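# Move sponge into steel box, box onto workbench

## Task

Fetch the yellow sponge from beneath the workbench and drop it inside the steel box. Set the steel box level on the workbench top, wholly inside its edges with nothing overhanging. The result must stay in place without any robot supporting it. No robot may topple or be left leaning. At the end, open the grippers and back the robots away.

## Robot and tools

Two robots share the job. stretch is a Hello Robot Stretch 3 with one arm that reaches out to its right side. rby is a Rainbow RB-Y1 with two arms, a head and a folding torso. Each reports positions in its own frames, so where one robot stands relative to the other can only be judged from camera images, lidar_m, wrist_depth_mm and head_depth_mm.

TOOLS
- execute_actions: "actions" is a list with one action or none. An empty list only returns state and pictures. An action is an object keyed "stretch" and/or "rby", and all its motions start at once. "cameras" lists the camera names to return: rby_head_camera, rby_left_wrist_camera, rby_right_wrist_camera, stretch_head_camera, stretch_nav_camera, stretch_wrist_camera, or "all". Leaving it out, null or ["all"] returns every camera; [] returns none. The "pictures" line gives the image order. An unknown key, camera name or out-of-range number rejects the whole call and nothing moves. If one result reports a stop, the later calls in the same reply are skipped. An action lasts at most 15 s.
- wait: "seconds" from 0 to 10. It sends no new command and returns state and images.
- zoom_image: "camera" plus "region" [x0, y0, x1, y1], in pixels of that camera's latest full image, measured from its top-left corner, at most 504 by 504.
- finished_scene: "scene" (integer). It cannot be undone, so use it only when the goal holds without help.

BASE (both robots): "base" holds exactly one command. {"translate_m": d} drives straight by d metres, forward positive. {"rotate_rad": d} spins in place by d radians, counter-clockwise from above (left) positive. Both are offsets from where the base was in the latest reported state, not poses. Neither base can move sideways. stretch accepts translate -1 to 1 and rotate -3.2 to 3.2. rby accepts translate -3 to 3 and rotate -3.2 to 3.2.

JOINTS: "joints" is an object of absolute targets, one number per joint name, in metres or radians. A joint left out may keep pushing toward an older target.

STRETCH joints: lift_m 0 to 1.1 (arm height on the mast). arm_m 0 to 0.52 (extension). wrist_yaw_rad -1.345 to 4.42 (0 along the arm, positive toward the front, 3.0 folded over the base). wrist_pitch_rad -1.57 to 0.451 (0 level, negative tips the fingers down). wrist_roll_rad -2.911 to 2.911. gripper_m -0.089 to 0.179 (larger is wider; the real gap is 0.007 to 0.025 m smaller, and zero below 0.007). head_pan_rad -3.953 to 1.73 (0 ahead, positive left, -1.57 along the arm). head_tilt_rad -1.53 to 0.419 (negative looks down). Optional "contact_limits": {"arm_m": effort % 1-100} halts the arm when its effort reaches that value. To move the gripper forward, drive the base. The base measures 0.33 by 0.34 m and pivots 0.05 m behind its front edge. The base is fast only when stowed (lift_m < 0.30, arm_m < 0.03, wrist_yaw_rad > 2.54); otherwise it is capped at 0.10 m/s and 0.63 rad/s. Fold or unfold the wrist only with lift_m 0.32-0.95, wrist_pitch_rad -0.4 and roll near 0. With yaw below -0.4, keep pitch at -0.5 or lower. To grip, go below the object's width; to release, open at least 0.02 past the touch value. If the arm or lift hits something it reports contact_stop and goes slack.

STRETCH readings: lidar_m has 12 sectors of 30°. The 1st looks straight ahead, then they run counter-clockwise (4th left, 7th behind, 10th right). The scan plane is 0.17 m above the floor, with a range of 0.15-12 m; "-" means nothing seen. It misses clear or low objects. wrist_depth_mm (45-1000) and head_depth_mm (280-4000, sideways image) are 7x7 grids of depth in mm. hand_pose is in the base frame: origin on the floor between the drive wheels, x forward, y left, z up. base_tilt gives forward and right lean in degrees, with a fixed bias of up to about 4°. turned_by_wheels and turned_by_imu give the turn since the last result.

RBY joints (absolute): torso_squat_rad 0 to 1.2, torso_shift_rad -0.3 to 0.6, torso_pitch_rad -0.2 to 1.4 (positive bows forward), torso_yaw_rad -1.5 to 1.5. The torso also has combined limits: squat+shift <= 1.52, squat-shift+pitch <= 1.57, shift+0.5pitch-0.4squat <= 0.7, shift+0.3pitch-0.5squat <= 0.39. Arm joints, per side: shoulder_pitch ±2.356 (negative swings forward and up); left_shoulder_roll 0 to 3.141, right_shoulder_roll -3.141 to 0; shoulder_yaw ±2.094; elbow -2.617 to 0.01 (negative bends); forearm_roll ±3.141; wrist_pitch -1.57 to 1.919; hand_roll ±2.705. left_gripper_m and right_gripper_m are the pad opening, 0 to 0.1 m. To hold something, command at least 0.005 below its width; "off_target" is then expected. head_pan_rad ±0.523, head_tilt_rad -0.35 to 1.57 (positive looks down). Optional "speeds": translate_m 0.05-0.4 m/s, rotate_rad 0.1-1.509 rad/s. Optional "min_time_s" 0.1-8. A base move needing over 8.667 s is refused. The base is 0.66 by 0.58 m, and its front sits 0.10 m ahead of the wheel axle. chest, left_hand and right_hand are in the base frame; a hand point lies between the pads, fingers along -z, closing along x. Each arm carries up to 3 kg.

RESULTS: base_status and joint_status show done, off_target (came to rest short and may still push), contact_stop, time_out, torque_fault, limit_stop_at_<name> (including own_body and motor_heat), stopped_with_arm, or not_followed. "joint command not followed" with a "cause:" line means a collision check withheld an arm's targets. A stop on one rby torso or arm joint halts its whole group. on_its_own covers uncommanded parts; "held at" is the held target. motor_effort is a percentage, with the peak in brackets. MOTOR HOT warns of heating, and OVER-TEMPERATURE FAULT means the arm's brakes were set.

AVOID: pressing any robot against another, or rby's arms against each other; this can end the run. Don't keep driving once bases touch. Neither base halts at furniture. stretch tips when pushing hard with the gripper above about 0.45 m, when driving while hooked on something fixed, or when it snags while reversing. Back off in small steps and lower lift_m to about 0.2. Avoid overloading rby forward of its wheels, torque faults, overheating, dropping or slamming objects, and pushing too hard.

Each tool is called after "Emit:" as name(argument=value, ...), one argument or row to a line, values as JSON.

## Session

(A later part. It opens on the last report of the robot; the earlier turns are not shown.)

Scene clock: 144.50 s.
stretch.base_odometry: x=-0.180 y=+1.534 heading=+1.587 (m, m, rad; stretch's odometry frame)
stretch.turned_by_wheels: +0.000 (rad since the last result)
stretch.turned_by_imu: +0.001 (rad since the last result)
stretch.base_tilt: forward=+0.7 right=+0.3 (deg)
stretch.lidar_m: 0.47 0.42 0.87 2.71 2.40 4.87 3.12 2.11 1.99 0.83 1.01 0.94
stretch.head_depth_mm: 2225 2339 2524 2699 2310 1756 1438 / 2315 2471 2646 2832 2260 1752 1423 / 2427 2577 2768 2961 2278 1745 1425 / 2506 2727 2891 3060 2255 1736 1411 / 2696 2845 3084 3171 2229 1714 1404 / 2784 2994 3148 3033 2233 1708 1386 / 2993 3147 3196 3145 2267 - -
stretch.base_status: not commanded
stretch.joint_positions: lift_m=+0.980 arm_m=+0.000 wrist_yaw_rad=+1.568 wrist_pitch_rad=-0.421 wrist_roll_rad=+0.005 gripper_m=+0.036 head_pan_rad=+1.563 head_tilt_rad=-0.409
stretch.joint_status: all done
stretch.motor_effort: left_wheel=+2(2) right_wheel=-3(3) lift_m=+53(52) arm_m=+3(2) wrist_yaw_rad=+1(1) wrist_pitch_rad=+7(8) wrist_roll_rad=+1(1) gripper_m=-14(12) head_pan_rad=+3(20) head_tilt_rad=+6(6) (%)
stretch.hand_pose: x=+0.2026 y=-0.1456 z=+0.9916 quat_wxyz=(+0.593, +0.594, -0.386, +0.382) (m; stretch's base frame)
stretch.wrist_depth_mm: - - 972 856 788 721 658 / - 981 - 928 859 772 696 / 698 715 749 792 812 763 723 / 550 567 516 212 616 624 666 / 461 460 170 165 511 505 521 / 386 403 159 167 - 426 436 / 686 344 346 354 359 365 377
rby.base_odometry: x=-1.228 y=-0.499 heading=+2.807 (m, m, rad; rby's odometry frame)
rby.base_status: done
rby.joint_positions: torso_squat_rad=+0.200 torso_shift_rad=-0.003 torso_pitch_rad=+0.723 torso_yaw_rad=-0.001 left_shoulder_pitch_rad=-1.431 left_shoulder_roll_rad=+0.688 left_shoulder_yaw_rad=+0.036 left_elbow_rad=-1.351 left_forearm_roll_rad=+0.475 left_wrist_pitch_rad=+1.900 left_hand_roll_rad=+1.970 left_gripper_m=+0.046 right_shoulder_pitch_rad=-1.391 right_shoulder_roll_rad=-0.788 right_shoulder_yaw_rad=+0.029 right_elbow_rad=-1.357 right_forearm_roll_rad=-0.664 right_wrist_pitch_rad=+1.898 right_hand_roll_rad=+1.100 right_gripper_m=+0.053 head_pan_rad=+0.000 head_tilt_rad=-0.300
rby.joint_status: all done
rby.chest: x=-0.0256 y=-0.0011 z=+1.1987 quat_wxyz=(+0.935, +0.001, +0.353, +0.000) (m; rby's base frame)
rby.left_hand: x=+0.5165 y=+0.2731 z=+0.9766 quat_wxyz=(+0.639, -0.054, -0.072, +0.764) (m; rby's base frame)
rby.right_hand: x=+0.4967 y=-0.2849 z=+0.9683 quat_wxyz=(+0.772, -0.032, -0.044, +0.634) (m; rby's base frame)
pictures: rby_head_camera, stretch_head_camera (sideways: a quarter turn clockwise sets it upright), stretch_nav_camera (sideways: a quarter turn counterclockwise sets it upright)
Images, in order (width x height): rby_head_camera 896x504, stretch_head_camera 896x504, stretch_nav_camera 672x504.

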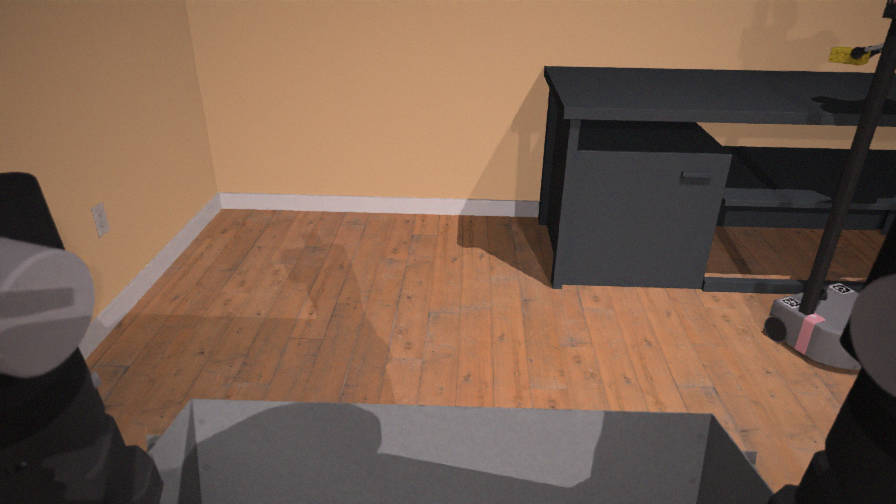

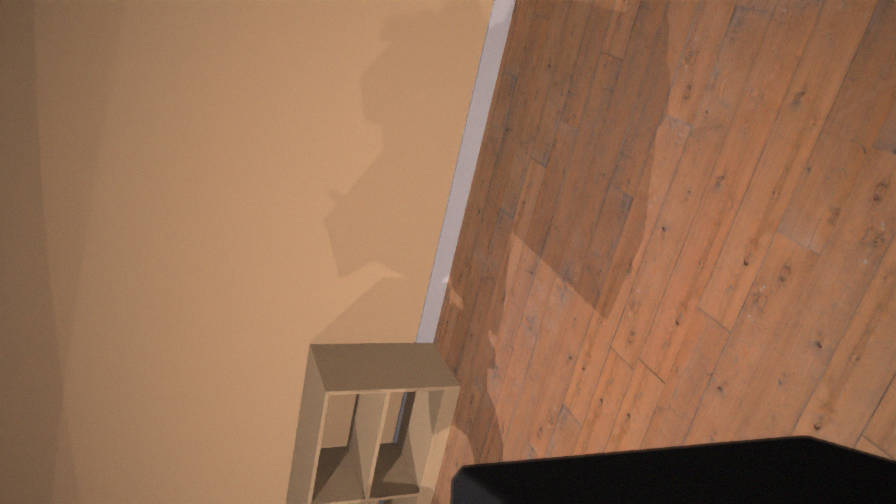

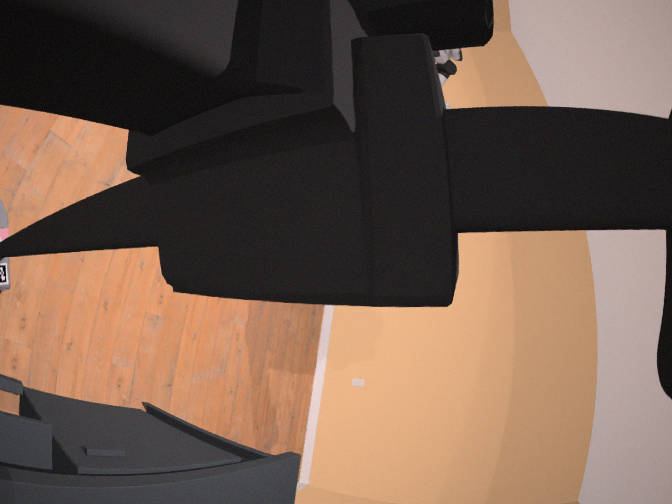

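Emit:
execute_actions(
  actions=[
    {"rby":{"base":{"rotate_rad":-0.5},"speeds":{"rotate_rad":0.5}},"stretch":{"base":{"rotate_rad":2.0},"joints":{"head_pan_rad":0.0,"lift_m":1.09,"wrist_pitch_rad":-0.15}}},
  ],
  cameras=["rby_head_camera","stretch_head_camera"],
)

Emit:
execute_actions(
  actions=[
    {"rby":{"base":{"translate_m":1.0},"speeds":{"translate_m":0.25}}},
  ],
  cameras=["rby_head_camera","stretch_head_camera"],
)

Scene clock: 149.90 s.
MOTOR HOT: a motor of the left arm reached 65 °C. Now the hottest motor of the left arm, joint 5 (forearm roll), reports 67 °C. The temperature limit of the motors' drives, at which the controller stops that arm, is 80 °C. To cool a motor, set the load down, stop pushing, or move to a pose that needs little force.
MOTOR HOT: a motor of the right arm reached 65 °C. Now the hottest motor of the right arm, joint 5 (forearm roll), reports 68 °C. The temperature limit of the motors' drives, at which the controller stops that arm, is 80 °C. To cool a motor, set the load down, stop pushing, or move to a pose that needs little force.
stretch.base_odometry: x=-0.180 y=+1.534 heading=-2.697 (m, m, rad; stretch's odometry frame)
stretch.turned_by_wheels: +2.000 (rad since the last result)
stretch.turned_by_imu: +1.976 (rad since the last result)
stretch.base_tilt: forward=+0.8 right=+0.1 (deg)
stretch.lidar_m: 2.53 2.52 3.64 2.22 2.00 0.84 1.00 0.94 0.55 0.42 0.66 2.66
stretch.head_depth_mm: 2676 2821 2927 3041 2177 1769 1428 / 2935 3067 3075 2953 2264 1744 1431 / 3214 3415 3352 3258 2254 1745 1417 / 3521 3712 3780 3198 2240 1744 1410 / - 3990 1958 2836 2235 1718 1401 / - 2291 1915 2812 2222 1704 1400 / - 2183 - 3101 2209 1711 1390
stretch.base_status: done
stretch.joint_positions: lift_m=+1.090 arm_m=+0.000 wrist_yaw_rad=+1.568 wrist_pitch_rad=-0.173 wrist_roll_rad=+0.005 gripper_m=+0.036 head_pan_rad=+0.007 head_tilt_rad=-0.409
stretch.joint_status: all done
stretch.motor_effort: left_wheel=-2(5) right_wheel=+2(5) lift_m=+53(54) arm_m=+2(2) wrist_yaw_rad=+1(2) wrist_pitch_rad=+9(9) wrist_roll_rad=+1(1) gripper_m=-13(12) head_pan_rad=-2(33) head_tilt_rad=+6(6) (%)
stretch.hand_pose: x=+0.2269 y=-0.1456 z=+1.1604 quat_wxyz=(+0.541, +0.542, -0.457, +0.453) (m; stretch's base frame)
stretch.wrist_depth_mm: - - - - - - - / - - - - - - - / - - - - - - - / - - - 212 - - - / - - 170 165 - - - / - - 159 167 - - - / - - - - - - -
rby.base_odometry: x=-1.228 y=-0.499 heading=+2.308 (m, m, rad; rby's odometry frame)
rby.base_status: done
rby.joint_positions: torso_squat_rad=+0.200 torso_shift_rad=-0.003 torso_pitch_rad=+0.723 torso_yaw_rad=-0.001 left_shoulder_pitch_rad=-1.431 left_shoulder_roll_rad=+0.688 left_shoulder_yaw_rad=+0.036 left_elbow_rad=-1.351 left_forearm_roll_rad=+0.475 left_wrist_pitch_rad=+1.900 left_hand_roll_rad=+1.970 left_gripper_m=+0.046 right_shoulder_pitch_rad=-1.391 right_shoulder_roll_rad=-0.788 right_shoulder_yaw_rad=+0.029 right_elbow_rad=-1.357 right_forearm_roll_rad=-0.664 right_wrist_pitch_rad=+1.898 right_hand_roll_rad=+1.100 right_gripper_m=+0.053 head_pan_rad=+0.000 head_tilt_rad=-0.300
rby.joint_status: not commanded
rby.chest: x=-0.0256 y=-0.0011 z=+1.1987 quat_wxyz=(+0.935, +0.001, +0.353, +0.000) (m; rby's base frame)
rby.left_hand: x=+0.5165 y=+0.2731 z=+0.9766 quat_wxyz=(+0.639, -0.054, -0.072, +0.764) (m; rby's base frame)
rby.right_hand: x=+0.4967 y=-0.2850 z=+0.9683 quat_wxyz=(+0.772, -0.032, -0.044, +0.634) (m; rby's base frame)
pictures: rby_head_camera, stretch_head_camera (sideways: a quarter turn clockwise sets it upright)
Images, in order (width x height): rby_head_camera 896x504, stretch_head_camera 896x504.

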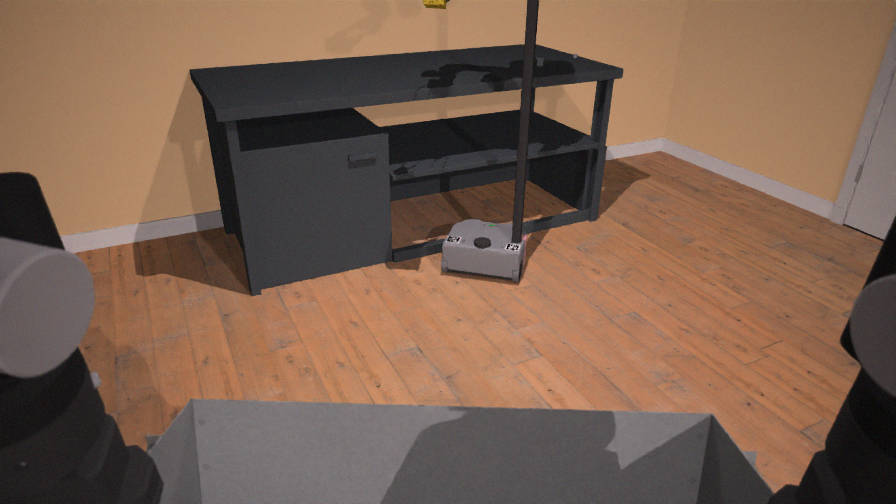

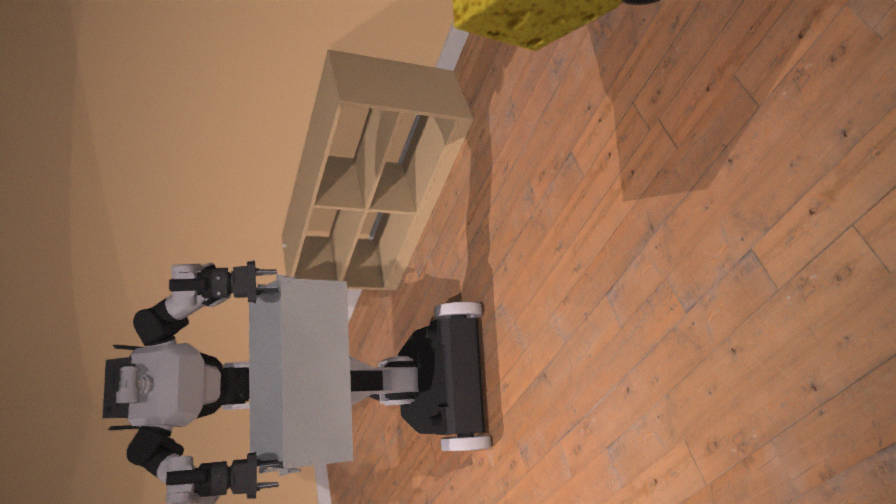

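Scene clock: 155.10 s.
MOTOR HOT: still on. Now the hottest motor of the left arm, joint 5 (forearm roll), reports 73 °C; a drive's own limit is 80 °C.
MOTOR HOT: still on. Now the hottest motor of the right arm, joint 5 (forearm roll), reports 74 °C; a drive's own limit is 80 °C.
stretch.base_odometry: x=-0.180 y=+1.534 heading=-2.697 (m, m, rad; stretch's odometry frame)
stretch.turned_by_wheels: +0.000 (rad since the last result)
stretch.turned_by_imu: +0.001 (rad since the last result)
stretch.base_tilt: forward=+0.7 right=+0.4 (deg)
stretch.lidar_m: 1.52 1.51 3.63 2.22 2.00 0.83 1.00 0.95 0.55 0.42 0.66 2.66
stretch.head_depth_mm: 2650 2854 2951 3029 2162 1767 1428 / 2950 3020 3093 2953 2310 1744 1422 / 3222 3208 1102 1041 2304 1739 1413 / 3594 1391 3349 1025 1991 1729 1400 / - 1356 1621 998 1835 1729 1403 / - 1332 1669 967 1774 1703 1396 / - 1293 - 949 2021 1718 1399
stretch.base_status: not commanded
stretch.joint_positions: lift_m=+1.090 arm_m=+0.000 wrist_yaw_rad=+1.568 wrist_pitch_rad=-0.173 wrist_roll_rad=+0.005 gripper_m=+0.036 head_pan_rad=+0.007 head_tilt_rad=-0.409
stretch.joint_status: not commanded
stretch.motor_effort: left_wheel=-2(2) right_wheel=+2(2) lift_m=+53(53) arm_m=+3(2) wrist_yaw_rad=+1(1) wrist_pitch_rad=+8(8) wrist_roll_rad=+1(2) gripper_m=-13(13) head_pan_rad=-2(3) head_tilt_rad=+6(5) (%)
stretch.hand_pose: x=+0.2269 y=-0.1456 z=+1.1604 quat_wxyz=(+0.541, +0.542, -0.457, +0.453) (m; stretch's base frame)
stretch.wrist_depth_mm: - - - - - - - / - - - - - - - / - - - - - - - / - 960 881 212 - - - / - 926 170 165 - - - / - - 159 167 - - - / - - - - - - -
rby.base_odometry: x=-1.900 y=+0.241 heading=+2.308 (m, m, rad; rby's odometry frame)
rby.base_status: done
rby.joint_positions: torso_squat_rad=+0.200 torso_shift_rad=-0.003 torso_pitch_rad=+0.723 torso_yaw_rad=-0.001 left_shoulder_pitch_rad=-1.431 left_shoulder_roll_rad=+0.688 left_shoulder_yaw_rad=+0.036 left_elbow_rad=-1.351 left_forearm_roll_rad=+0.475 left_wrist_pitch_rad=+1.899 left_hand_roll_rad=+1.970 left_gripper_m=+0.046 right_shoulder_pitch_rad=-1.391 right_shoulder_roll_rad=-0.788 right_shoulder_yaw_rad=+0.029 right_elbow_rad=-1.357 right_forearm_roll_rad=-0.664 right_wrist_pitch_rad=+1.898 right_hand_roll_rad=+1.100 right_gripper_m=+0.053 head_pan_rad=+0.000 head_tilt_rad=-0.300
rby.joint_status: not commanded
rby.chest: x=-0.0256 y=-0.0011 z=+1.1987 quat_wxyz=(+0.935, +0.001, +0.354, +0.000) (m; rby's base frame)
rby.left_hand: x=+0.5165 y=+0.2731 z=+0.9765 quat_wxyz=(+0.639, -0.054, -0.072, +0.764) (m; rby's base frame)
rby.right_hand: x=+0.4967 y=-0.2850 z=+0.9682 quat_wxyz=(+0.772, -0.032, -0.044, +0.634) (m; rby's base frame)
pictures: rby_head_camera, stretch_head_camera (sideways: a quarter turn clockwise sets it upright)
Images, in order (width x height): rby_head_camera 896x504, stretch_head_camera 896x504.

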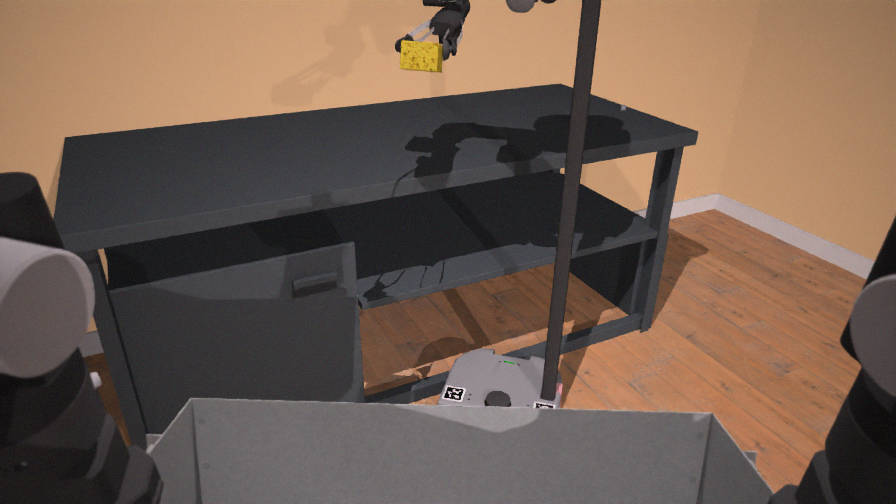

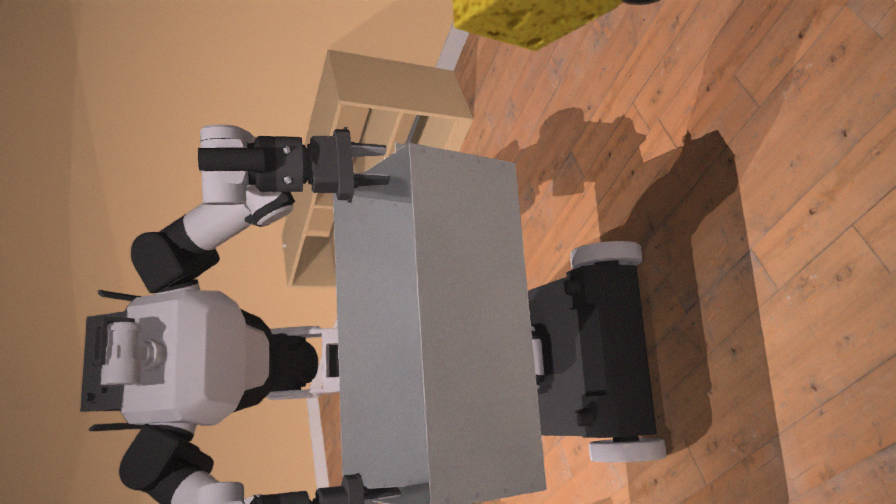

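Emit:
execute_actions(
  actions=[
    {"rby":{"base":{"translate_m":0.5},"min_time_s":2,"joints":{"torso_squat_rad":0.0,"torso_pitch_rad":0.45,"left_elbow_rad":-1.1,"right_elbow_rad":-1.1,"head_tilt_rad":0.2}},"stretch":{"base":{"translate_m":-0.05}}},
  ],
  cameras=[],
)

Emit:
execute_actions(
  actions=[
    {"rby":{"base":{"rotate_rad":0.5},"speeds":{"rotate_rad":0.8}}},
  ],
  cameras=[],
)

Emit:
execute_actions(
  actions=[
    {"rby":{"base":{"translate_m":0.6}}},
  ],
  cameras=["rby_head_camera","stretch_head_camera","stretch_nav_camera"],
)

Scene clock: 171.90 s.
TORQUE FAULT: rby's left_forearm_roll_rad reached its load limit. rby stopped for 10 seconds, dropped its targets and accepts commands again.
OVER-TEMPERATURE FAULT: BRAKES ON. Joint 5 (forearm roll) of the right arm reached its drive's temperature limit (80 °C), and for 13 seconds the controller kept that arm on its brakes, joint motors off. The right arm may have sagged or run on while its brakes closed, and pressed much harder than before on what it touched. That arm's remaining commands of this call were not run. The right arm's brakes are open: the right arm now holds where the fault left it, with its grip as last carried out. The right arm accepts commands again. The rest of rby stopped too, and accepts commands again.
MOTOR HOT: still on. Now the hottest motor of the right arm, joint 5 (forearm roll), reports 64 °C.
MOTOR HOT: cleared. Now the hottest motor of the left arm, joint 5 (forearm roll), reports 62 °C.
stretch.base_odometry: x=-0.135 y=+1.555 heading=-2.697 (m, m, rad; stretch's odometry frame)
stretch.turned_by_wheels: +0.000 (rad since the last result)
stretch.turned_by_imu: +0.035 (rad since the last result)
stretch.base_tilt: forward=+0.6 right=+0.2 (deg)
stretch.lidar_m: 0.64 0.64 3.42 2.15 1.97 0.80 0.99 0.93 0.58 0.43 0.66 0.75
stretch.head_depth_mm: 2601 792 2910 3098 2112 1770 1433 / 3036 1072 3215 3004 2300 1764 1409 / 3336 1250 3397 3254 2292 1641 1308 / 3579 1196 3881 3201 2194 1597 1313 / 1111 1146 1425 1557 1717 1571 1300 / - 1287 - 3150 2033 1544 1259 / - 1043 - 3089 2211 1658 1383
stretch.base_status: translate_m off_target (by the wheels' count: -0.0496 of -0.0500)
stretch.joint_positions: lift_m=+1.090 arm_m=+0.000 wrist_yaw_rad=+1.569 wrist_pitch_rad=-0.172 wrist_roll_rad=+0.005 gripper_m=+0.036 head_pan_rad=+0.006 head_tilt_rad=-0.406
stretch.joint_status: not commanded
stretch.on_its_own: left_wheel is at rest, and its effort (-49) is outside its rest range (-18 to +18); right_wheel is at rest, and its effort (-40) is outside its rest range (-18 to +18)
stretch.motor_effort: left_wheel=-49(77) right_wheel=-40(53) lift_m=+49(52) arm_m=+1(2) wrist_yaw_rad=+1(2) wrist_pitch_rad=+8(8) wrist_roll_rad=+1(1) gripper_m=-13(13) head_pan_rad=-2(3) head_tilt_rad=+4(5) (%)
stretch.hand_pose: x=+0.2270 y=-0.1453 z=+1.1608 quat_wxyz=(+0.541, +0.542, -0.457, +0.453) (m; stretch's base frame)
stretch.wrist_depth_mm: 660 - - - - - - / - - - - - - - / - - - - - - - / - - - 213 - - - / - - 170 165 - - - / - - 159 167 - - - / - - - - - - -
rby.base_odometry: x=-2.109 y=+0.471 heading=+2.309 (m, m, rad; rby's odometry frame)
rby.base_status: translate_m torque_fault (by the wheels' count: +0.311 of +0.500)
rby.joint_positions: torso_squat_rad=+0.010 torso_shift_rad=-0.003 torso_pitch_rad=+0.467 torso_yaw_rad=+0.000 left_shoulder_pitch_rad=-1.431 left_shoulder_roll_rad=+0.686 left_shoulder_yaw_rad=+0.036 left_elbow_rad=-1.193 left_forearm_roll_rad=+0.475 left_wrist_pitch_rad=+1.900 left_hand_roll_rad=+1.969 left_gripper_m=+0.000 right_shoulder_pitch_rad=-1.388 right_shoulder_roll_rad=-0.752 right_shoulder_yaw_rad=+0.031 right_elbow_rad=-1.187 right_forearm_roll_rad=-0.706 right_wrist_pitch_rad=+1.880 right_hand_roll_rad=+1.105 right_gripper_m=+0.000 head_pan_rad=+0.000 head_tilt_rad=+0.053
rby.joint_status: left_elbow_rad torque_fault (moved +0.157 of +0.251); right_elbow_rad torque_fault (moved +0.166 of +0.257); head_tilt_rad torque_fault (moved +0.352 of +0.500); the others done
rby.on_its_own: left_elbow_rad is held at -1.193, not at your -1.100, since a torque_fault; right_shoulder_roll_rad is held at -0.752, not at your -0.800, since a limit_stop_at_motor_heat; right_elbow_rad is held at -1.187, not at your -1.100, since a limit_stop_at_motor_heat; right_forearm_roll_rad is held at -0.706, not at your -0.660, since a limit_stop_at_motor_heat; head_tilt_rad is held at +0.052, not at your +0.200, since a torque_fault; left_gripper_m moved -0.046 to your old target +0.000; right_gripper_m moved -0.052 to your old target +0.000
rby.chest: x=-0.0907 y=-0.0012 z=+1.2568 quat_wxyz=(+0.973, +0.001, +0.231, +0.000) (m; rby's base frame)
rby.left_hand: x=+0.4812 y=+0.2910 z=+1.1385 quat_wxyz=(+0.605, -0.101, -0.105, +0.782) (m; rby's base frame)
rby.right_hand: x=+0.4646 y=-0.2816 z=+1.1188 quat_wxyz=(+0.784, -0.038, -0.110, +0.610) (m; rby's base frame)
pictures: none
No camera images: the call's "cameras" was empty. Leave "cameras" out to get every camera's image.

not run: a stop came earlier in this reply.

not run: a stop came earlier in this reply.

Dropped. Look.

Emit:
execute_actions(
  actions=[
    {"rby":{"joints":{"head_tilt_rad":0.7}},"stretch":{"base":{"translate_m":0.0},"joints":{"head_tilt_rad":-0.9}}},
  ],
  cameras=["rby_head_camera","stretch_head_camera","stretch_nav_camera"],
)

Scene clock: 173.20 s.
MOTOR HOT: still on. Now the hottest motor of the right arm, joint 5 (forearm roll), reports 63 °C; a drive's own limit is 80 °C.
stretch.base_odometry: x=-0.135 y=+1.555 heading=-2.697 (m, m, rad; stretch's odometry frame)
stretch.turned_by_wheels: +0.000 (rad since the last result)
stretch.turned_by_imu: +0.000 (rad since the last result)
stretch.base_tilt: forward=+0.5 right=+0.3 (deg)
stretch.lidar_m: 0.64 0.64 3.42 2.16 1.97 0.80 0.99 0.93 0.57 0.43 0.66 0.75
stretch.head_depth_mm: 2660 2386 1951 1651 1431 1274 1145 / 2878 2378 1949 1647 1402 1266 1141 / 2903 2373 1841 1546 1378 1258 1134 / 2984 2299 1675 1532 1364 1251 1128 / 1337 1628 1662 1640 1344 1243 1120 / 2961 2292 1734 1626 1380 1241 1116 / 2899 2306 1881 1613 1409 1247 1115
stretch.base_status: translate_m off_target (by the wheels' count: +0.0002 of +0.0000)
stretch.joint_positions: lift_m=+1.090 arm_m=+0.000 wrist_yaw_rad=+1.569 wrist_pitch_rad=-0.172 wrist_roll_rad=+0.005 gripper_m=+0.036 head_pan_rad=+0.006 head_tilt_rad=-0.889
stretch.joint_status: all done
stretch.on_its_own: left_wheel is at rest, and its effort (-23) is outside its rest range (-18 to +18)
stretch.motor_effort: left_wheel=-23(43) right_wheel=-15(37) lift_m=+49(50) arm_m=+2(2) wrist_yaw_rad=+1(0) wrist_pitch_rad=+8(8) wrist_roll_rad=+1(1) gripper_m=-12(13) head_pan_rad=-2(3) head_tilt_rad=-7(45) (%)
stretch.hand_pose: x=+0.2270 y=-0.1453 z=+1.1608 quat_wxyz=(+0.541, +0.542, -0.457, +0.453) (m; stretch's base frame)
stretch.wrist_depth_mm: 643 - - - - - - / - - - - - - - / - - - - - - - / - - - 211 - - - / - - 169 165 - - - / - - 158 167 - - - / - - - - - - -
rby.base_odometry: x=-2.109 y=+0.471 heading=+2.309 (m, m, rad; rby's odometry frame)
rby.base_status: not commanded
rby.joint_positions: torso_squat_rad=+0.010 torso_shift_rad=-0.003 torso_pitch_rad=+0.467 torso_yaw_rad=+0.000 left_shoulder_pitch_rad=-1.431 left_shoulder_roll_rad=+0.686 left_shoulder_yaw_rad=+0.036 left_elbow_rad=-1.193 left_forearm_roll_rad=+0.475 left_wrist_pitch_rad=+1.900 left_hand_roll_rad=+1.969 left_gripper_m=+0.000 right_shoulder_pitch_rad=-1.388 right_shoulder_roll_rad=-0.752 right_shoulder_yaw_rad=+0.031 right_elbow_rad=-1.187 right_forearm_roll_rad=-0.706 right_wrist_pitch_rad=+1.880 right_hand_roll_rad=+1.105 right_gripper_m=+0.000 head_pan_rad=+0.000 head_tilt_rad=+0.700
rby.joint_status: all done
rby.on_its_own: left_elbow_rad is held at -1.193, not at your -1.100, since a torque_fault; right_shoulder_roll_rad is held at -0.752, not at your -0.800, since a limit_stop_at_motor_heat; right_elbow_rad is held at -1.187, not at your -1.100, since a limit_stop_at_motor_heat; right_forearm_roll_rad is held at -0.706, not at your -0.660, since a limit_stop_at_motor_heat
rby.chest: x=-0.0907 y=-0.0012 z=+1.2568 quat_wxyz=(+0.973, +0.001, +0.231, +0.000) (m; rby's base frame)
rby.left_hand: x=+0.4812 y=+0.2910 z=+1.1385 quat_wxyz=(+0.605, -0.101, -0.105, +0.782) (m; rby's base frame)
rby.right_hand: x=+0.4646 y=-0.2816 z=+1.1188 quat_wxyz=(+0.784, -0.038, -0.110, +0.610) (m; rby's base frame)
pictures: rby_head_camera, stretch_head_camera (sideways: a quarter turn clockwise sets it upright), stretch_nav_camera (sideways: a quarter turn counterclockwise sets it upright)
Images, in order (width x height): rby_head_camera 896x504, stretch_head_camera 896x504, stretch_nav_camera 672x504.

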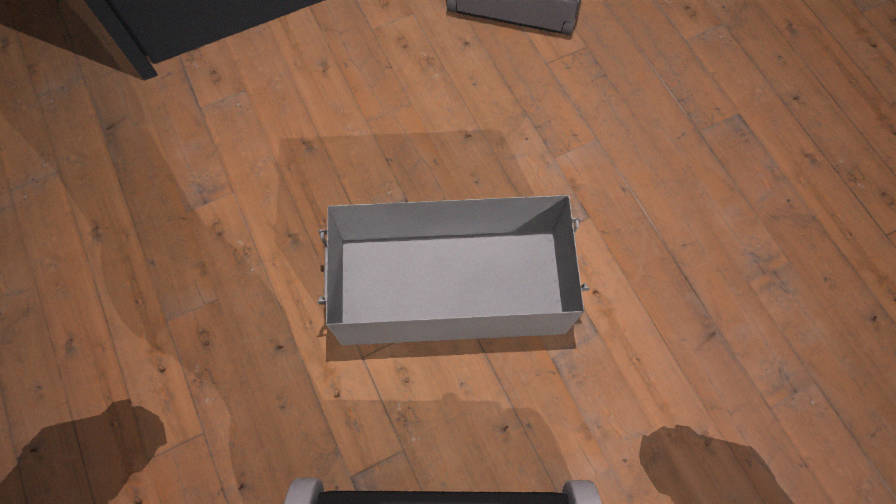

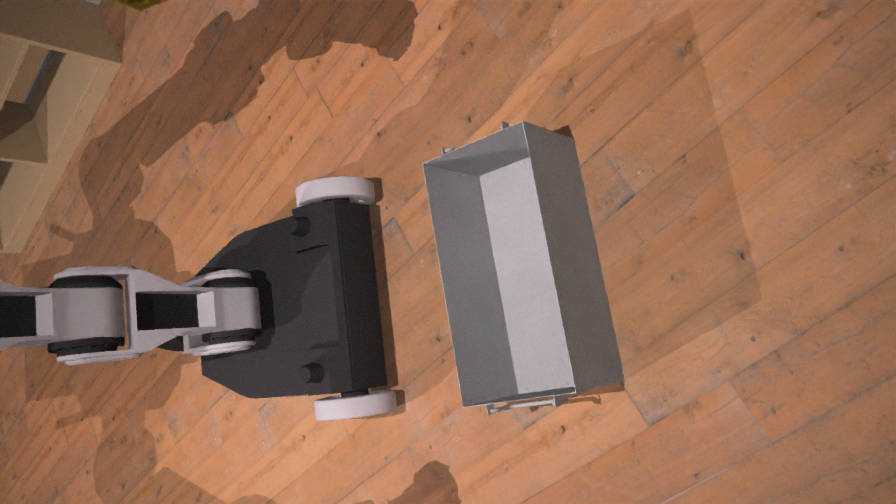

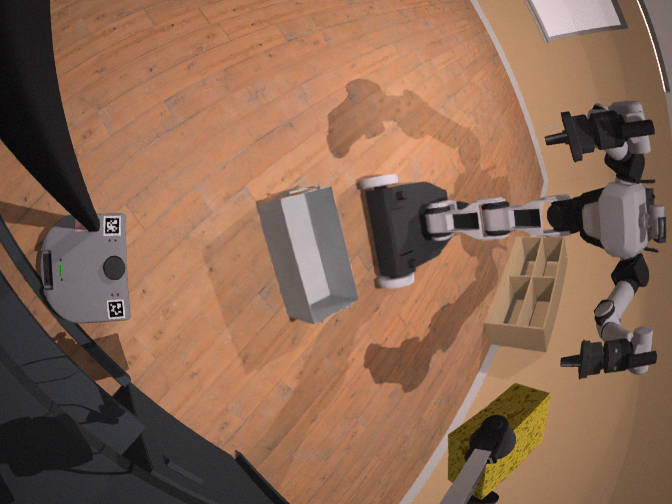

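Emit:
execute_actions(
  actions=[
    {"stretch":{"base":{"translate_m":0.46},"joints":{"lift_m":0.55,"wrist_pitch_rad":-0.4}},"rby":{"base":{"translate_m":-0.35},"joints":{"left_gripper_m":0.1,"right_gripper_m":0.1,"torso_squat_rad":1.1,"torso_shift_rad":0.3,"torso_pitch_rad":0.75,"left_shoulder_pitch_rad":-1.0,"right_shoulder_pitch_rad":-1.0,"left_shoulder_roll_rad":0.35,"right_shoulder_roll_rad":-0.35,"left_shoulder_yaw_rad":0,"right_shoulder_yaw_rad":0,"left_elbow_rad":-0.3,"right_elbow_rad":-0.3,"left_forearm_roll_rad":0,"right_forearm_roll_rad":0,"left_wrist_pitch_rad":0.55,"right_wrist_pitch_rad":0.55,"left_hand_roll_rad":1.57,"right_hand_roll_rad":1.57,"head_tilt_rad":0.3}}},
  ],
  cameras=["rby_head_camera","stretch_head_camera","stretch_wrist_camera"],
)

Scene clock: 181.37 s.
MOTOR HOT: cleared. Now the hottest motor of the right arm, joint 5 (forearm roll), reports 57 °C.
stretch.base_odometry: x=-0.550 y=+1.358 heading=-2.697 (m, m, rad; stretch's odometry frame)
stretch.turned_by_wheels: +0.000 (rad since the last result)
stretch.turned_by_imu: +0.002 (rad since the last result)
stretch.base_tilt: forward=+0.5 right=+0.4 (deg)
stretch.lidar_m: 0.20 0.20 0.23 2.49 2.24 1.22 1.35 0.63 0.63 0.77 2.39 0.24
stretch.head_depth_mm: 2409 2343 1972 1648 1440 1270 1137 / 2608 2363 1945 1617 1433 1239 1101 / 1004 1085 1235 1569 1427 1195 1102 / 951 2323 1686 1616 1414 1221 1112 / 919 1282 1339 1584 1415 1209 1127 / 901 1317 1539 1581 1407 1203 1113 / 914 2086 1754 1516 1411 1236 1085
stretch.base_status: done
stretch.joint_positions: lift_m=+0.550 arm_m=+0.000 wrist_yaw_rad=+1.569 wrist_pitch_rad=-0.416 wrist_roll_rad=+0.005 gripper_m=+0.036 head_pan_rad=+0.006 head_tilt_rad=-0.889
stretch.joint_status: all done
stretch.motor_effort: left_wheel=+0(17) right_wheel=-1(11) lift_m=+31(45) arm_m=+2(2) wrist_yaw_rad=+0(0) wrist_pitch_rad=+6(8) wrist_roll_rad=+1(1) gripper_m=-13(13) head_pan_rad=-3(3) head_tilt_rad=-7(7) (%)
stretch.hand_pose: x=+0.2033 y=-0.1453 z=+0.5635 quat_wxyz=(+0.592, +0.593, -0.388, +0.384) (m; stretch's base frame)
stretch.wrist_depth_mm: - - - - - - - / - - 978 - - - - / 752 - - 914 - - - / - - - 210 - - - / 956 987 169 165 - - - / 803 865 159 167 - 863 894 / 542 603 656 687 750 782 791
rby.base_odometry: x=-1.873 y=+0.213 heading=+2.310 (m, m, rad; rby's odometry frame)
rby.base_status: done
rby.joint_positions: torso_squat_rad=+1.100 torso_shift_rad=+0.300 torso_pitch_rad=+0.750 torso_yaw_rad=+0.000 left_shoulder_pitch_rad=-1.000 left_shoulder_roll_rad=+0.350 left_shoulder_yaw_rad=+0.000 left_elbow_rad=-0.300 left_forearm_roll_rad=+0.000 left_wrist_pitch_rad=+0.550 left_hand_roll_rad=+1.570 left_gripper_m=+0.099 right_shoulder_pitch_rad=-1.000 right_shoulder_roll_rad=-0.350 right_shoulder_yaw_rad=+0.000 right_elbow_rad=-0.300 right_forearm_roll_rad=+0.000 right_wrist_pitch_rad=+0.550 right_hand_roll_rad=+1.570 right_gripper_m=+0.100 head_pan_rad=+0.000 head_tilt_rad=+0.300
rby.joint_status: all done
rby.chest: x=+0.0768 y=-0.0007 z=+0.8102 quat_wxyz=(+0.930, +0.001, +0.366, +0.000) (m; rby's base frame)
rby.left_hand: x=+0.3534 y=+0.3539 z=+0.1617 quat_wxyz=(+0.780, +0.091, -0.090, +0.612) (m; rby's base frame)
rby.right_hand: x=+0.3526 y=-0.3542 z=+0.1609 quat_wxyz=(+0.613, -0.090, +0.090, +0.780) (m; rby's base frame)
pictures: rby_head_camera, stretch_head_camera (sideways: a quarter turn clockwise sets it upright), stretch_wrist_camera
Images, in order (width x height): rby_head_camera 896x504, stretch_head_camera 896x504, stretch_wrist_camera 644x364.

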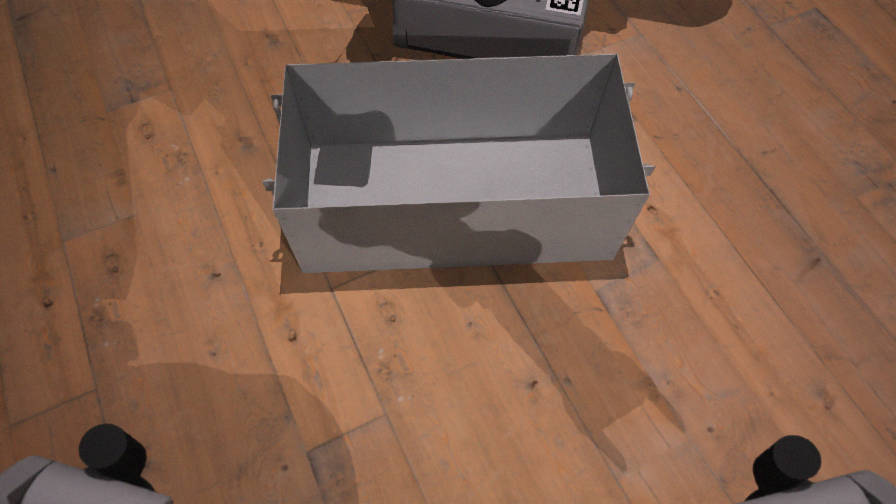

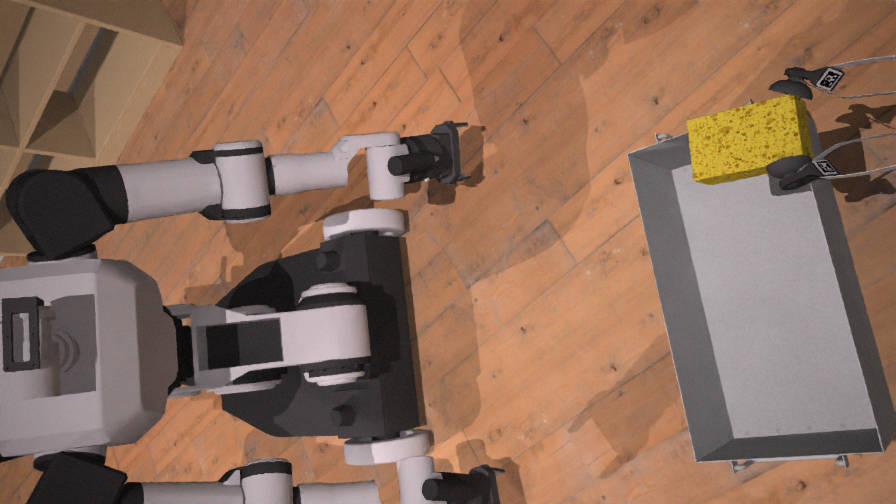

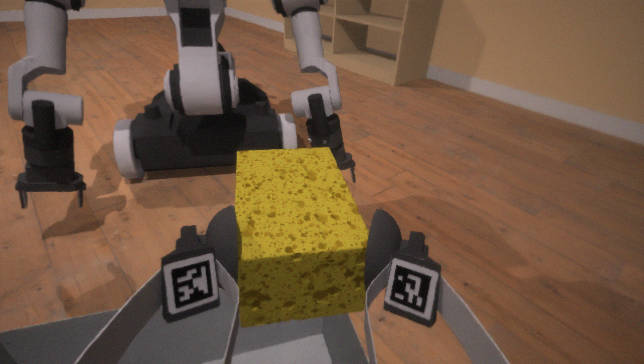

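Emit:
execute_actions(
  actions=[
    {"stretch":{"joints":{"lift_m":0.33,"wrist_pitch_rad":-0.6,"wrist_yaw_rad":1.85}},"rby":{"joints":{"left_shoulder_roll_rad":0.2,"right_shoulder_roll_rad":-0.2}}},
  ],
  cameras=["rby_head_camera","stretch_wrist_camera"],
)

Emit:
execute_actions(
  actions=[
    {"stretch":{"joints":{"gripper_m":0.13}},"rby":{"joints":{"torso_squat_rad":0.0,"torso_shift_rad":0.0,"torso_pitch_rad":0.3,"left_elbow_rad":-1.2,"right_elbow_rad":-1.2,"left_wrist_pitch_rad":1.9,"right_wrist_pitch_rad":1.9}}},
  ],
  cameras=["rby_head_camera","stretch_wrist_camera"],
)

Scene clock: 185.00 s.
stretch.base_odometry: x=-0.550 y=+1.358 heading=-2.697 (m, m, rad; stretch's odometry frame)
stretch.turned_by_wheels: +0.000 (rad since the last result)
stretch.turned_by_imu: +0.001 (rad since the last result)
stretch.base_tilt: forward=+0.5 right=+0.4 (deg)
stretch.lidar_m: 0.20 0.20 0.23 2.49 2.23 1.21 1.34 0.63 0.63 0.77 2.39 0.24
stretch.head_depth_mm: 2418 2340 1961 1665 1440 1274 1148 / 2600 2394 1952 1658 1430 1251 1121 / 1011 1094 1799 1557 1424 1222 1101 / 947 2190 1570 1598 1423 1221 1080 / 922 1288 1336 1593 1419 1202 1120 / 905 1315 1524 1559 1397 1208 1114 / 914 1040 1116 1312 1409 1233 1083
stretch.base_status: not commanded
stretch.joint_positions: lift_m=+0.330 arm_m=+0.000 wrist_yaw_rad=+1.847 wrist_pitch_rad=-0.613 wrist_roll_rad=+0.005 gripper_m=+0.036 head_pan_rad=+0.006 head_tilt_rad=-0.889
stretch.joint_status: all done
stretch.motor_effort: left_wheel=+0(0) right_wheel=-1(1) lift_m=+31(30) arm_m=+2(1) wrist_yaw_rad=+2(3) wrist_pitch_rad=+5(7) wrist_roll_rad=+1(1) gripper_m=-13(11) head_pan_rad=-2(2) head_tilt_rad=-7(7) (%)
stretch.hand_pose: x=+0.1669 y=-0.0915 z=+0.3019 quat_wxyz=(+0.577, +0.667, -0.237, +0.407) (m; stretch's base frame)
stretch.wrist_depth_mm: - - - - - - - / 817 865 890 908 955 968 - / 440 500 506 491 506 800 814 / 427 560 548 212 569 649 683 / 383 518 169 165 509 388 580 / 320 307 159 168 - 353 509 / 398 408 408 406 410 456 459
rby.base_odometry: x=-1.873 y=+0.213 heading=+2.310 (m, m, rad; rby's odometry frame)
rby.base_status: not commanded
rby.joint_positions: torso_squat_rad=+1.100 torso_shift_rad=+0.300 torso_pitch_rad=+0.750 torso_yaw_rad=+0.000 left_shoulder_pitch_rad=-1.000 left_shoulder_roll_rad=+0.200 left_shoulder_yaw_rad=+0.000 left_elbow_rad=-0.300 left_forearm_roll_rad=+0.000 left_wrist_pitch_rad=+0.550 left_hand_roll_rad=+1.570 left_gripper_m=+0.099 right_shoulder_pitch_rad=-1.000 right_shoulder_roll_rad=-0.200 right_shoulder_yaw_rad=+0.000 right_elbow_rad=-0.300 right_forearm_roll_rad=+0.000 right_wrist_pitch_rad=+0.550 right_hand_roll_rad=+1.570 right_gripper_m=+0.100 head_pan_rad=+0.000 head_tilt_rad=+0.300
rby.joint_status: all done
rby.chest: x=+0.0768 y=-0.0007 z=+0.8102 quat_wxyz=(+0.931, +0.001, +0.366, +0.000) (m; rby's base frame)
rby.left_hand: x=+0.3248 y=+0.2465 z=+0.1414 quat_wxyz=(+0.796, +0.047, -0.032, +0.603) (m; rby's base frame)
rby.right_hand: x=+0.3242 y=-0.2467 z=+0.1408 quat_wxyz=(+0.604, -0.031, +0.047, +0.795) (m; rby's base frame)
pictures: rby_head_camera, stretch_wrist_camera
Images, in order (width x height): rby_head_camera 896x504, stretch_wrist_camera 644x364.

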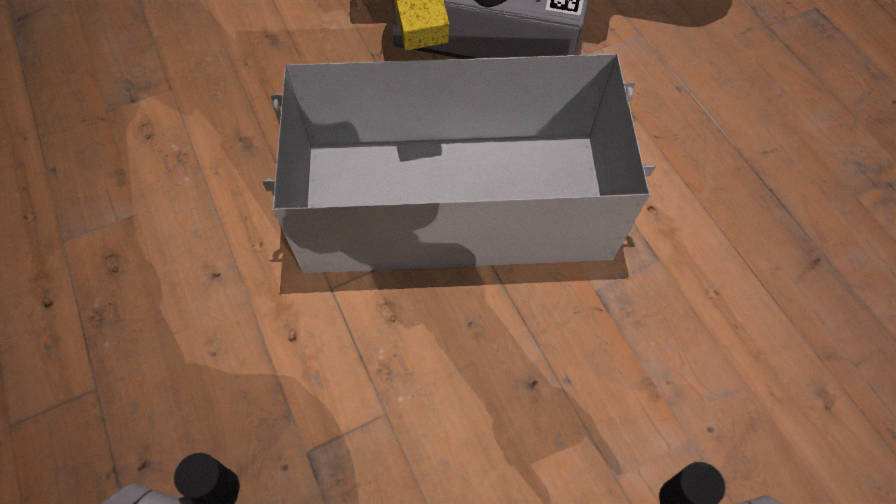

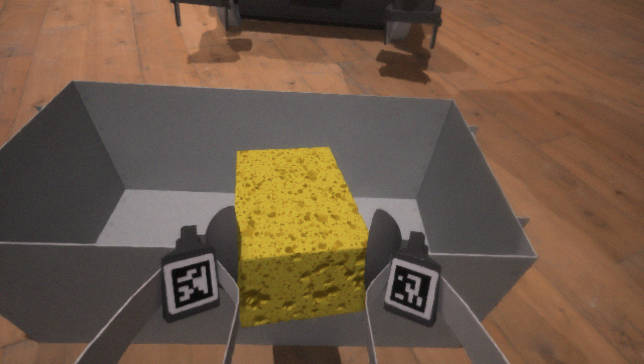

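Scene clock: 189.47 s.
stretch.base_odometry: x=-0.550 y=+1.358 heading=-2.697 (m, m, rad; stretch's odometry frame)
stretch.turned_by_wheels: +0.000 (rad since the last result)
stretch.turned_by_imu: +0.001 (rad since the last result)
stretch.base_tilt: forward=+0.7 right=+0.2 (deg)
stretch.lidar_m: 0.20 0.20 0.23 2.49 2.24 1.21 1.35 0.63 0.63 0.77 2.39 0.24
stretch.head_depth_mm: 2379 2345 1979 1654 1440 1278 1135 / 2578 2401 1946 1657 1422 1242 1120 / 2722 2355 1961 1631 1424 1225 1110 / 2900 2341 1693 1621 1415 1219 1122 / 1354 1541 1594 1589 1413 1210 1117 / 1298 1838 1600 1581 1414 1210 1118 / 2773 2283 1875 1577 1410 1237 1080
stretch.base_status: not commanded
stretch.joint_positions: lift_m=+0.330 arm_m=+0.000 wrist_yaw_rad=+1.847 wrist_pitch_rad=-0.613 wrist_roll_rad=+0.005 gripper_m=+0.130 head_pan_rad=+0.006 head_tilt_rad=-0.889
stretch.joint_status: all done
stretch.motor_effort: left_wheel=+0(0) right_wheel=+0(0) lift_m=+31(31) arm_m=+1(2) wrist_yaw_rad=+1(2) wrist_pitch_rad=+4(5) wrist_roll_rad=+1(1) gripper_m=+0(92) head_pan_rad=-2(2) head_tilt_rad=-7(7) (%)
stretch.hand_pose: x=+0.1669 y=-0.0915 z=+0.3019 quat_wxyz=(+0.577, +0.667, -0.237, +0.407) (m; stretch's base frame)
stretch.wrist_depth_mm: - - - - - - - / 832 841 864 887 964 - - / 433 508 513 502 507 775 804 / 417 553 570 575 568 646 674 / 384 530 538 542 556 388 584 / 306 - 323 324 327 500 504 / 403 401 404 409 419 436 456
rby.base_odometry: x=-1.873 y=+0.213 heading=+2.310 (m, m, rad; rby's odometry frame)
rby.base_status: not commanded
rby.joint_positions: torso_squat_rad=+0.000 torso_shift_rad=+0.000 torso_pitch_rad=+0.300 torso_yaw_rad=+0.000 left_shoulder_pitch_rad=-1.000 left_shoulder_roll_rad=+0.200 left_shoulder_yaw_rad=+0.000 left_elbow_rad=-1.200 left_forearm_roll_rad=+0.000 left_wrist_pitch_rad=+1.900 left_hand_roll_rad=+1.570 left_gripper_m=+0.099 right_shoulder_pitch_rad=-1.000 right_shoulder_roll_rad=-0.200 right_shoulder_yaw_rad=+0.000 right_elbow_rad=-1.200 right_forearm_roll_rad=+0.000 right_wrist_pitch_rad=+1.900 right_hand_roll_rad=+1.570 right_gripper_m=+0.100 head_pan_rad=+0.000 head_tilt_rad=+0.300
rby.joint_status: all done
rby.chest: x=-0.1366 y=-0.0012 z=+1.2761 quat_wxyz=(+0.989, +0.001, +0.149, +0.000) (m; rby's base frame)
rby.left_hand: x=+0.3322 y=+0.2120 z=+0.9741 quat_wxyz=(+0.769, +0.085, -0.070, +0.629) (m; rby's base frame)
rby.right_hand: x=+0.3318 y=-0.2141 z=+0.9733 quat_wxyz=(+0.630, -0.069, +0.084, +0.769) (m; rby's base frame)
pictures: rby_head_camera, stretch_wrist_camera
Images, in order (width x height): rby_head_camera 896x504, stretch_wrist_camera 644x364.

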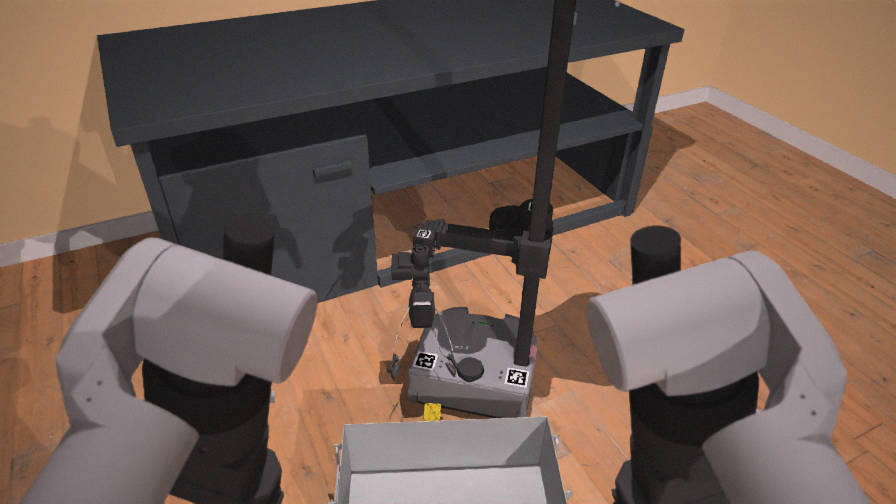

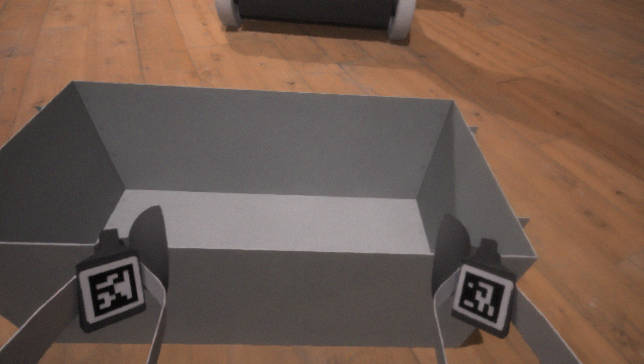

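Emit:
execute_actions(
  actions=[
    {"stretch":{"base":{"translate_m":-0.3},"joints":{"wrist_yaw_rad":1.57,"wrist_pitch_rad":-0.9}},"rby":{"joints":{"left_shoulder_pitch_rad":-1.35,"right_shoulder_pitch_rad":-1.35,"left_elbow_rad":-0.85,"right_elbow_rad":-0.85,"left_shoulder_roll_rad":0.45,"right_shoulder_roll_rad":-0.45}}},
  ],
  cameras=["stretch_head_camera","stretch_wrist_camera"],
)

Scene clock: 194.73 s.
stretch.base_odometry: x=-0.279 y=+1.487 heading=-2.697 (m, m, rad; stretch's odometry frame)
stretch.turned_by_wheels: +0.000 (rad since the last result)
stretch.turned_by_imu: +0.000 (rad since the last result)
stretch.base_tilt: forward=+0.6 right=+0.4 (deg)
stretch.lidar_m: 0.49 0.49 3.60 2.26 2.08 0.94 1.11 1.05 0.46 0.49 0.91 0.57
stretch.head_depth_mm: 2536 2401 1947 1660 1440 1272 1140 / 2746 2349 1945 1660 1410 1267 1136 / 2875 2346 1919 1645 1397 1261 1135 / 2970 2326 1790 1649 1392 1223 1120 / 1585 1817 1764 1622 1360 1213 1120 / 2712 2016 1749 1622 1352 1229 1118 / 2838 2266 1896 1610 1399 1240 1118
stretch.base_status: done
stretch.joint_positions: lift_m=+0.330 arm_m=+0.000 wrist_yaw_rad=+1.573 wrist_pitch_rad=-0.907 wrist_roll_rad=+0.005 gripper_m=+0.130 head_pan_rad=+0.006 head_tilt_rad=-0.889
stretch.joint_status: all done
stretch.motor_effort: left_wheel=+0(5) right_wheel=+0(6) lift_m=+31(31) arm_m=+2(2) wrist_yaw_rad=-2(3) wrist_pitch_rad=+2(4) wrist_roll_rad=+1(1) gripper_m=+0(1) head_pan_rad=-2(2) head_tilt_rad=-7(7) (%)
stretch.hand_pose: x=+0.1175 y=-0.1447 z=+0.2524 quat_wxyz=(+0.668, +0.669, -0.231, +0.229) (m; stretch's base frame)
stretch.wrist_depth_mm: 449 469 523 553 624 674 682 / 519 525 537 559 578 589 601 / 479 491 492 508 528 537 549 / 448 459 461 479 484 484 498 / 419 430 430 441 445 460 459 / 394 - 400 405 412 421 429 / 358 368 370 381 381 386 400
rby.base_odometry: x=-1.873 y=+0.213 heading=+2.310 (m, m, rad; rby's odometry frame)
rby.base_status: not commanded
rby.joint_positions: torso_squat_rad=+0.000 torso_shift_rad=+0.000 torso_pitch_rad=+0.300 torso_yaw_rad=+0.000 left_shoulder_pitch_rad=-1.350 left_shoulder_roll_rad=+0.450 left_shoulder_yaw_rad=+0.000 left_elbow_rad=-0.850 left_forearm_roll_rad=+0.000 left_wrist_pitch_rad=+1.900 left_hand_roll_rad=+1.570 left_gripper_m=+0.099 right_shoulder_pitch_rad=-1.350 right_shoulder_roll_rad=-0.450 right_shoulder_yaw_rad=+0.000 right_elbow_rad=-0.850 right_forearm_roll_rad=+0.000 right_wrist_pitch_rad=+1.900 right_hand_roll_rad=+1.570 right_gripper_m=+0.100 head_pan_rad=+0.000 head_tilt_rad=+0.300
rby.joint_status: all done
rby.chest: x=-0.1366 y=-0.0012 z=+1.2761 quat_wxyz=(+0.989, +0.001, +0.149, +0.000) (m; rby's base frame)
rby.left_hand: x=+0.4001 y=+0.3165 z=+1.0935 quat_wxyz=(+0.700, +0.129, -0.141, +0.688) (m; rby's base frame)
rby.right_hand: x=+0.3995 y=-0.3190 z=+1.0923 quat_wxyz=(+0.689, -0.140, +0.128, +0.699) (m; rby's base frame)
pictures: stretch_head_camera (sideways: a quarter turn clockwise sets it upright), stretch_wrist_camera
Images, in order (width x height): stretch_head_camera 896x504, stretch_wrist_camera 644x364.

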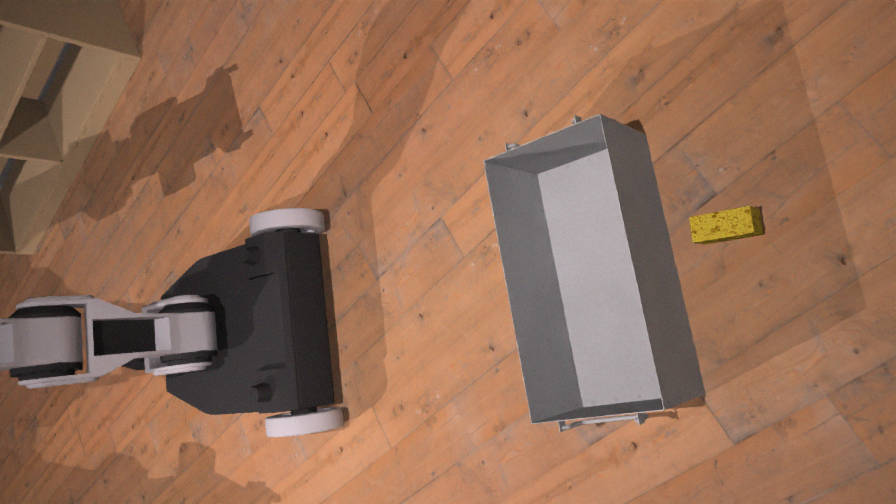

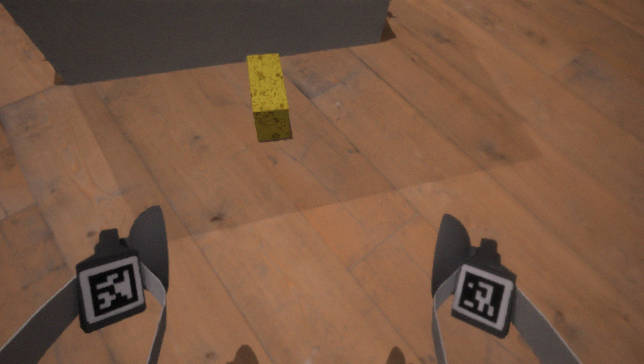

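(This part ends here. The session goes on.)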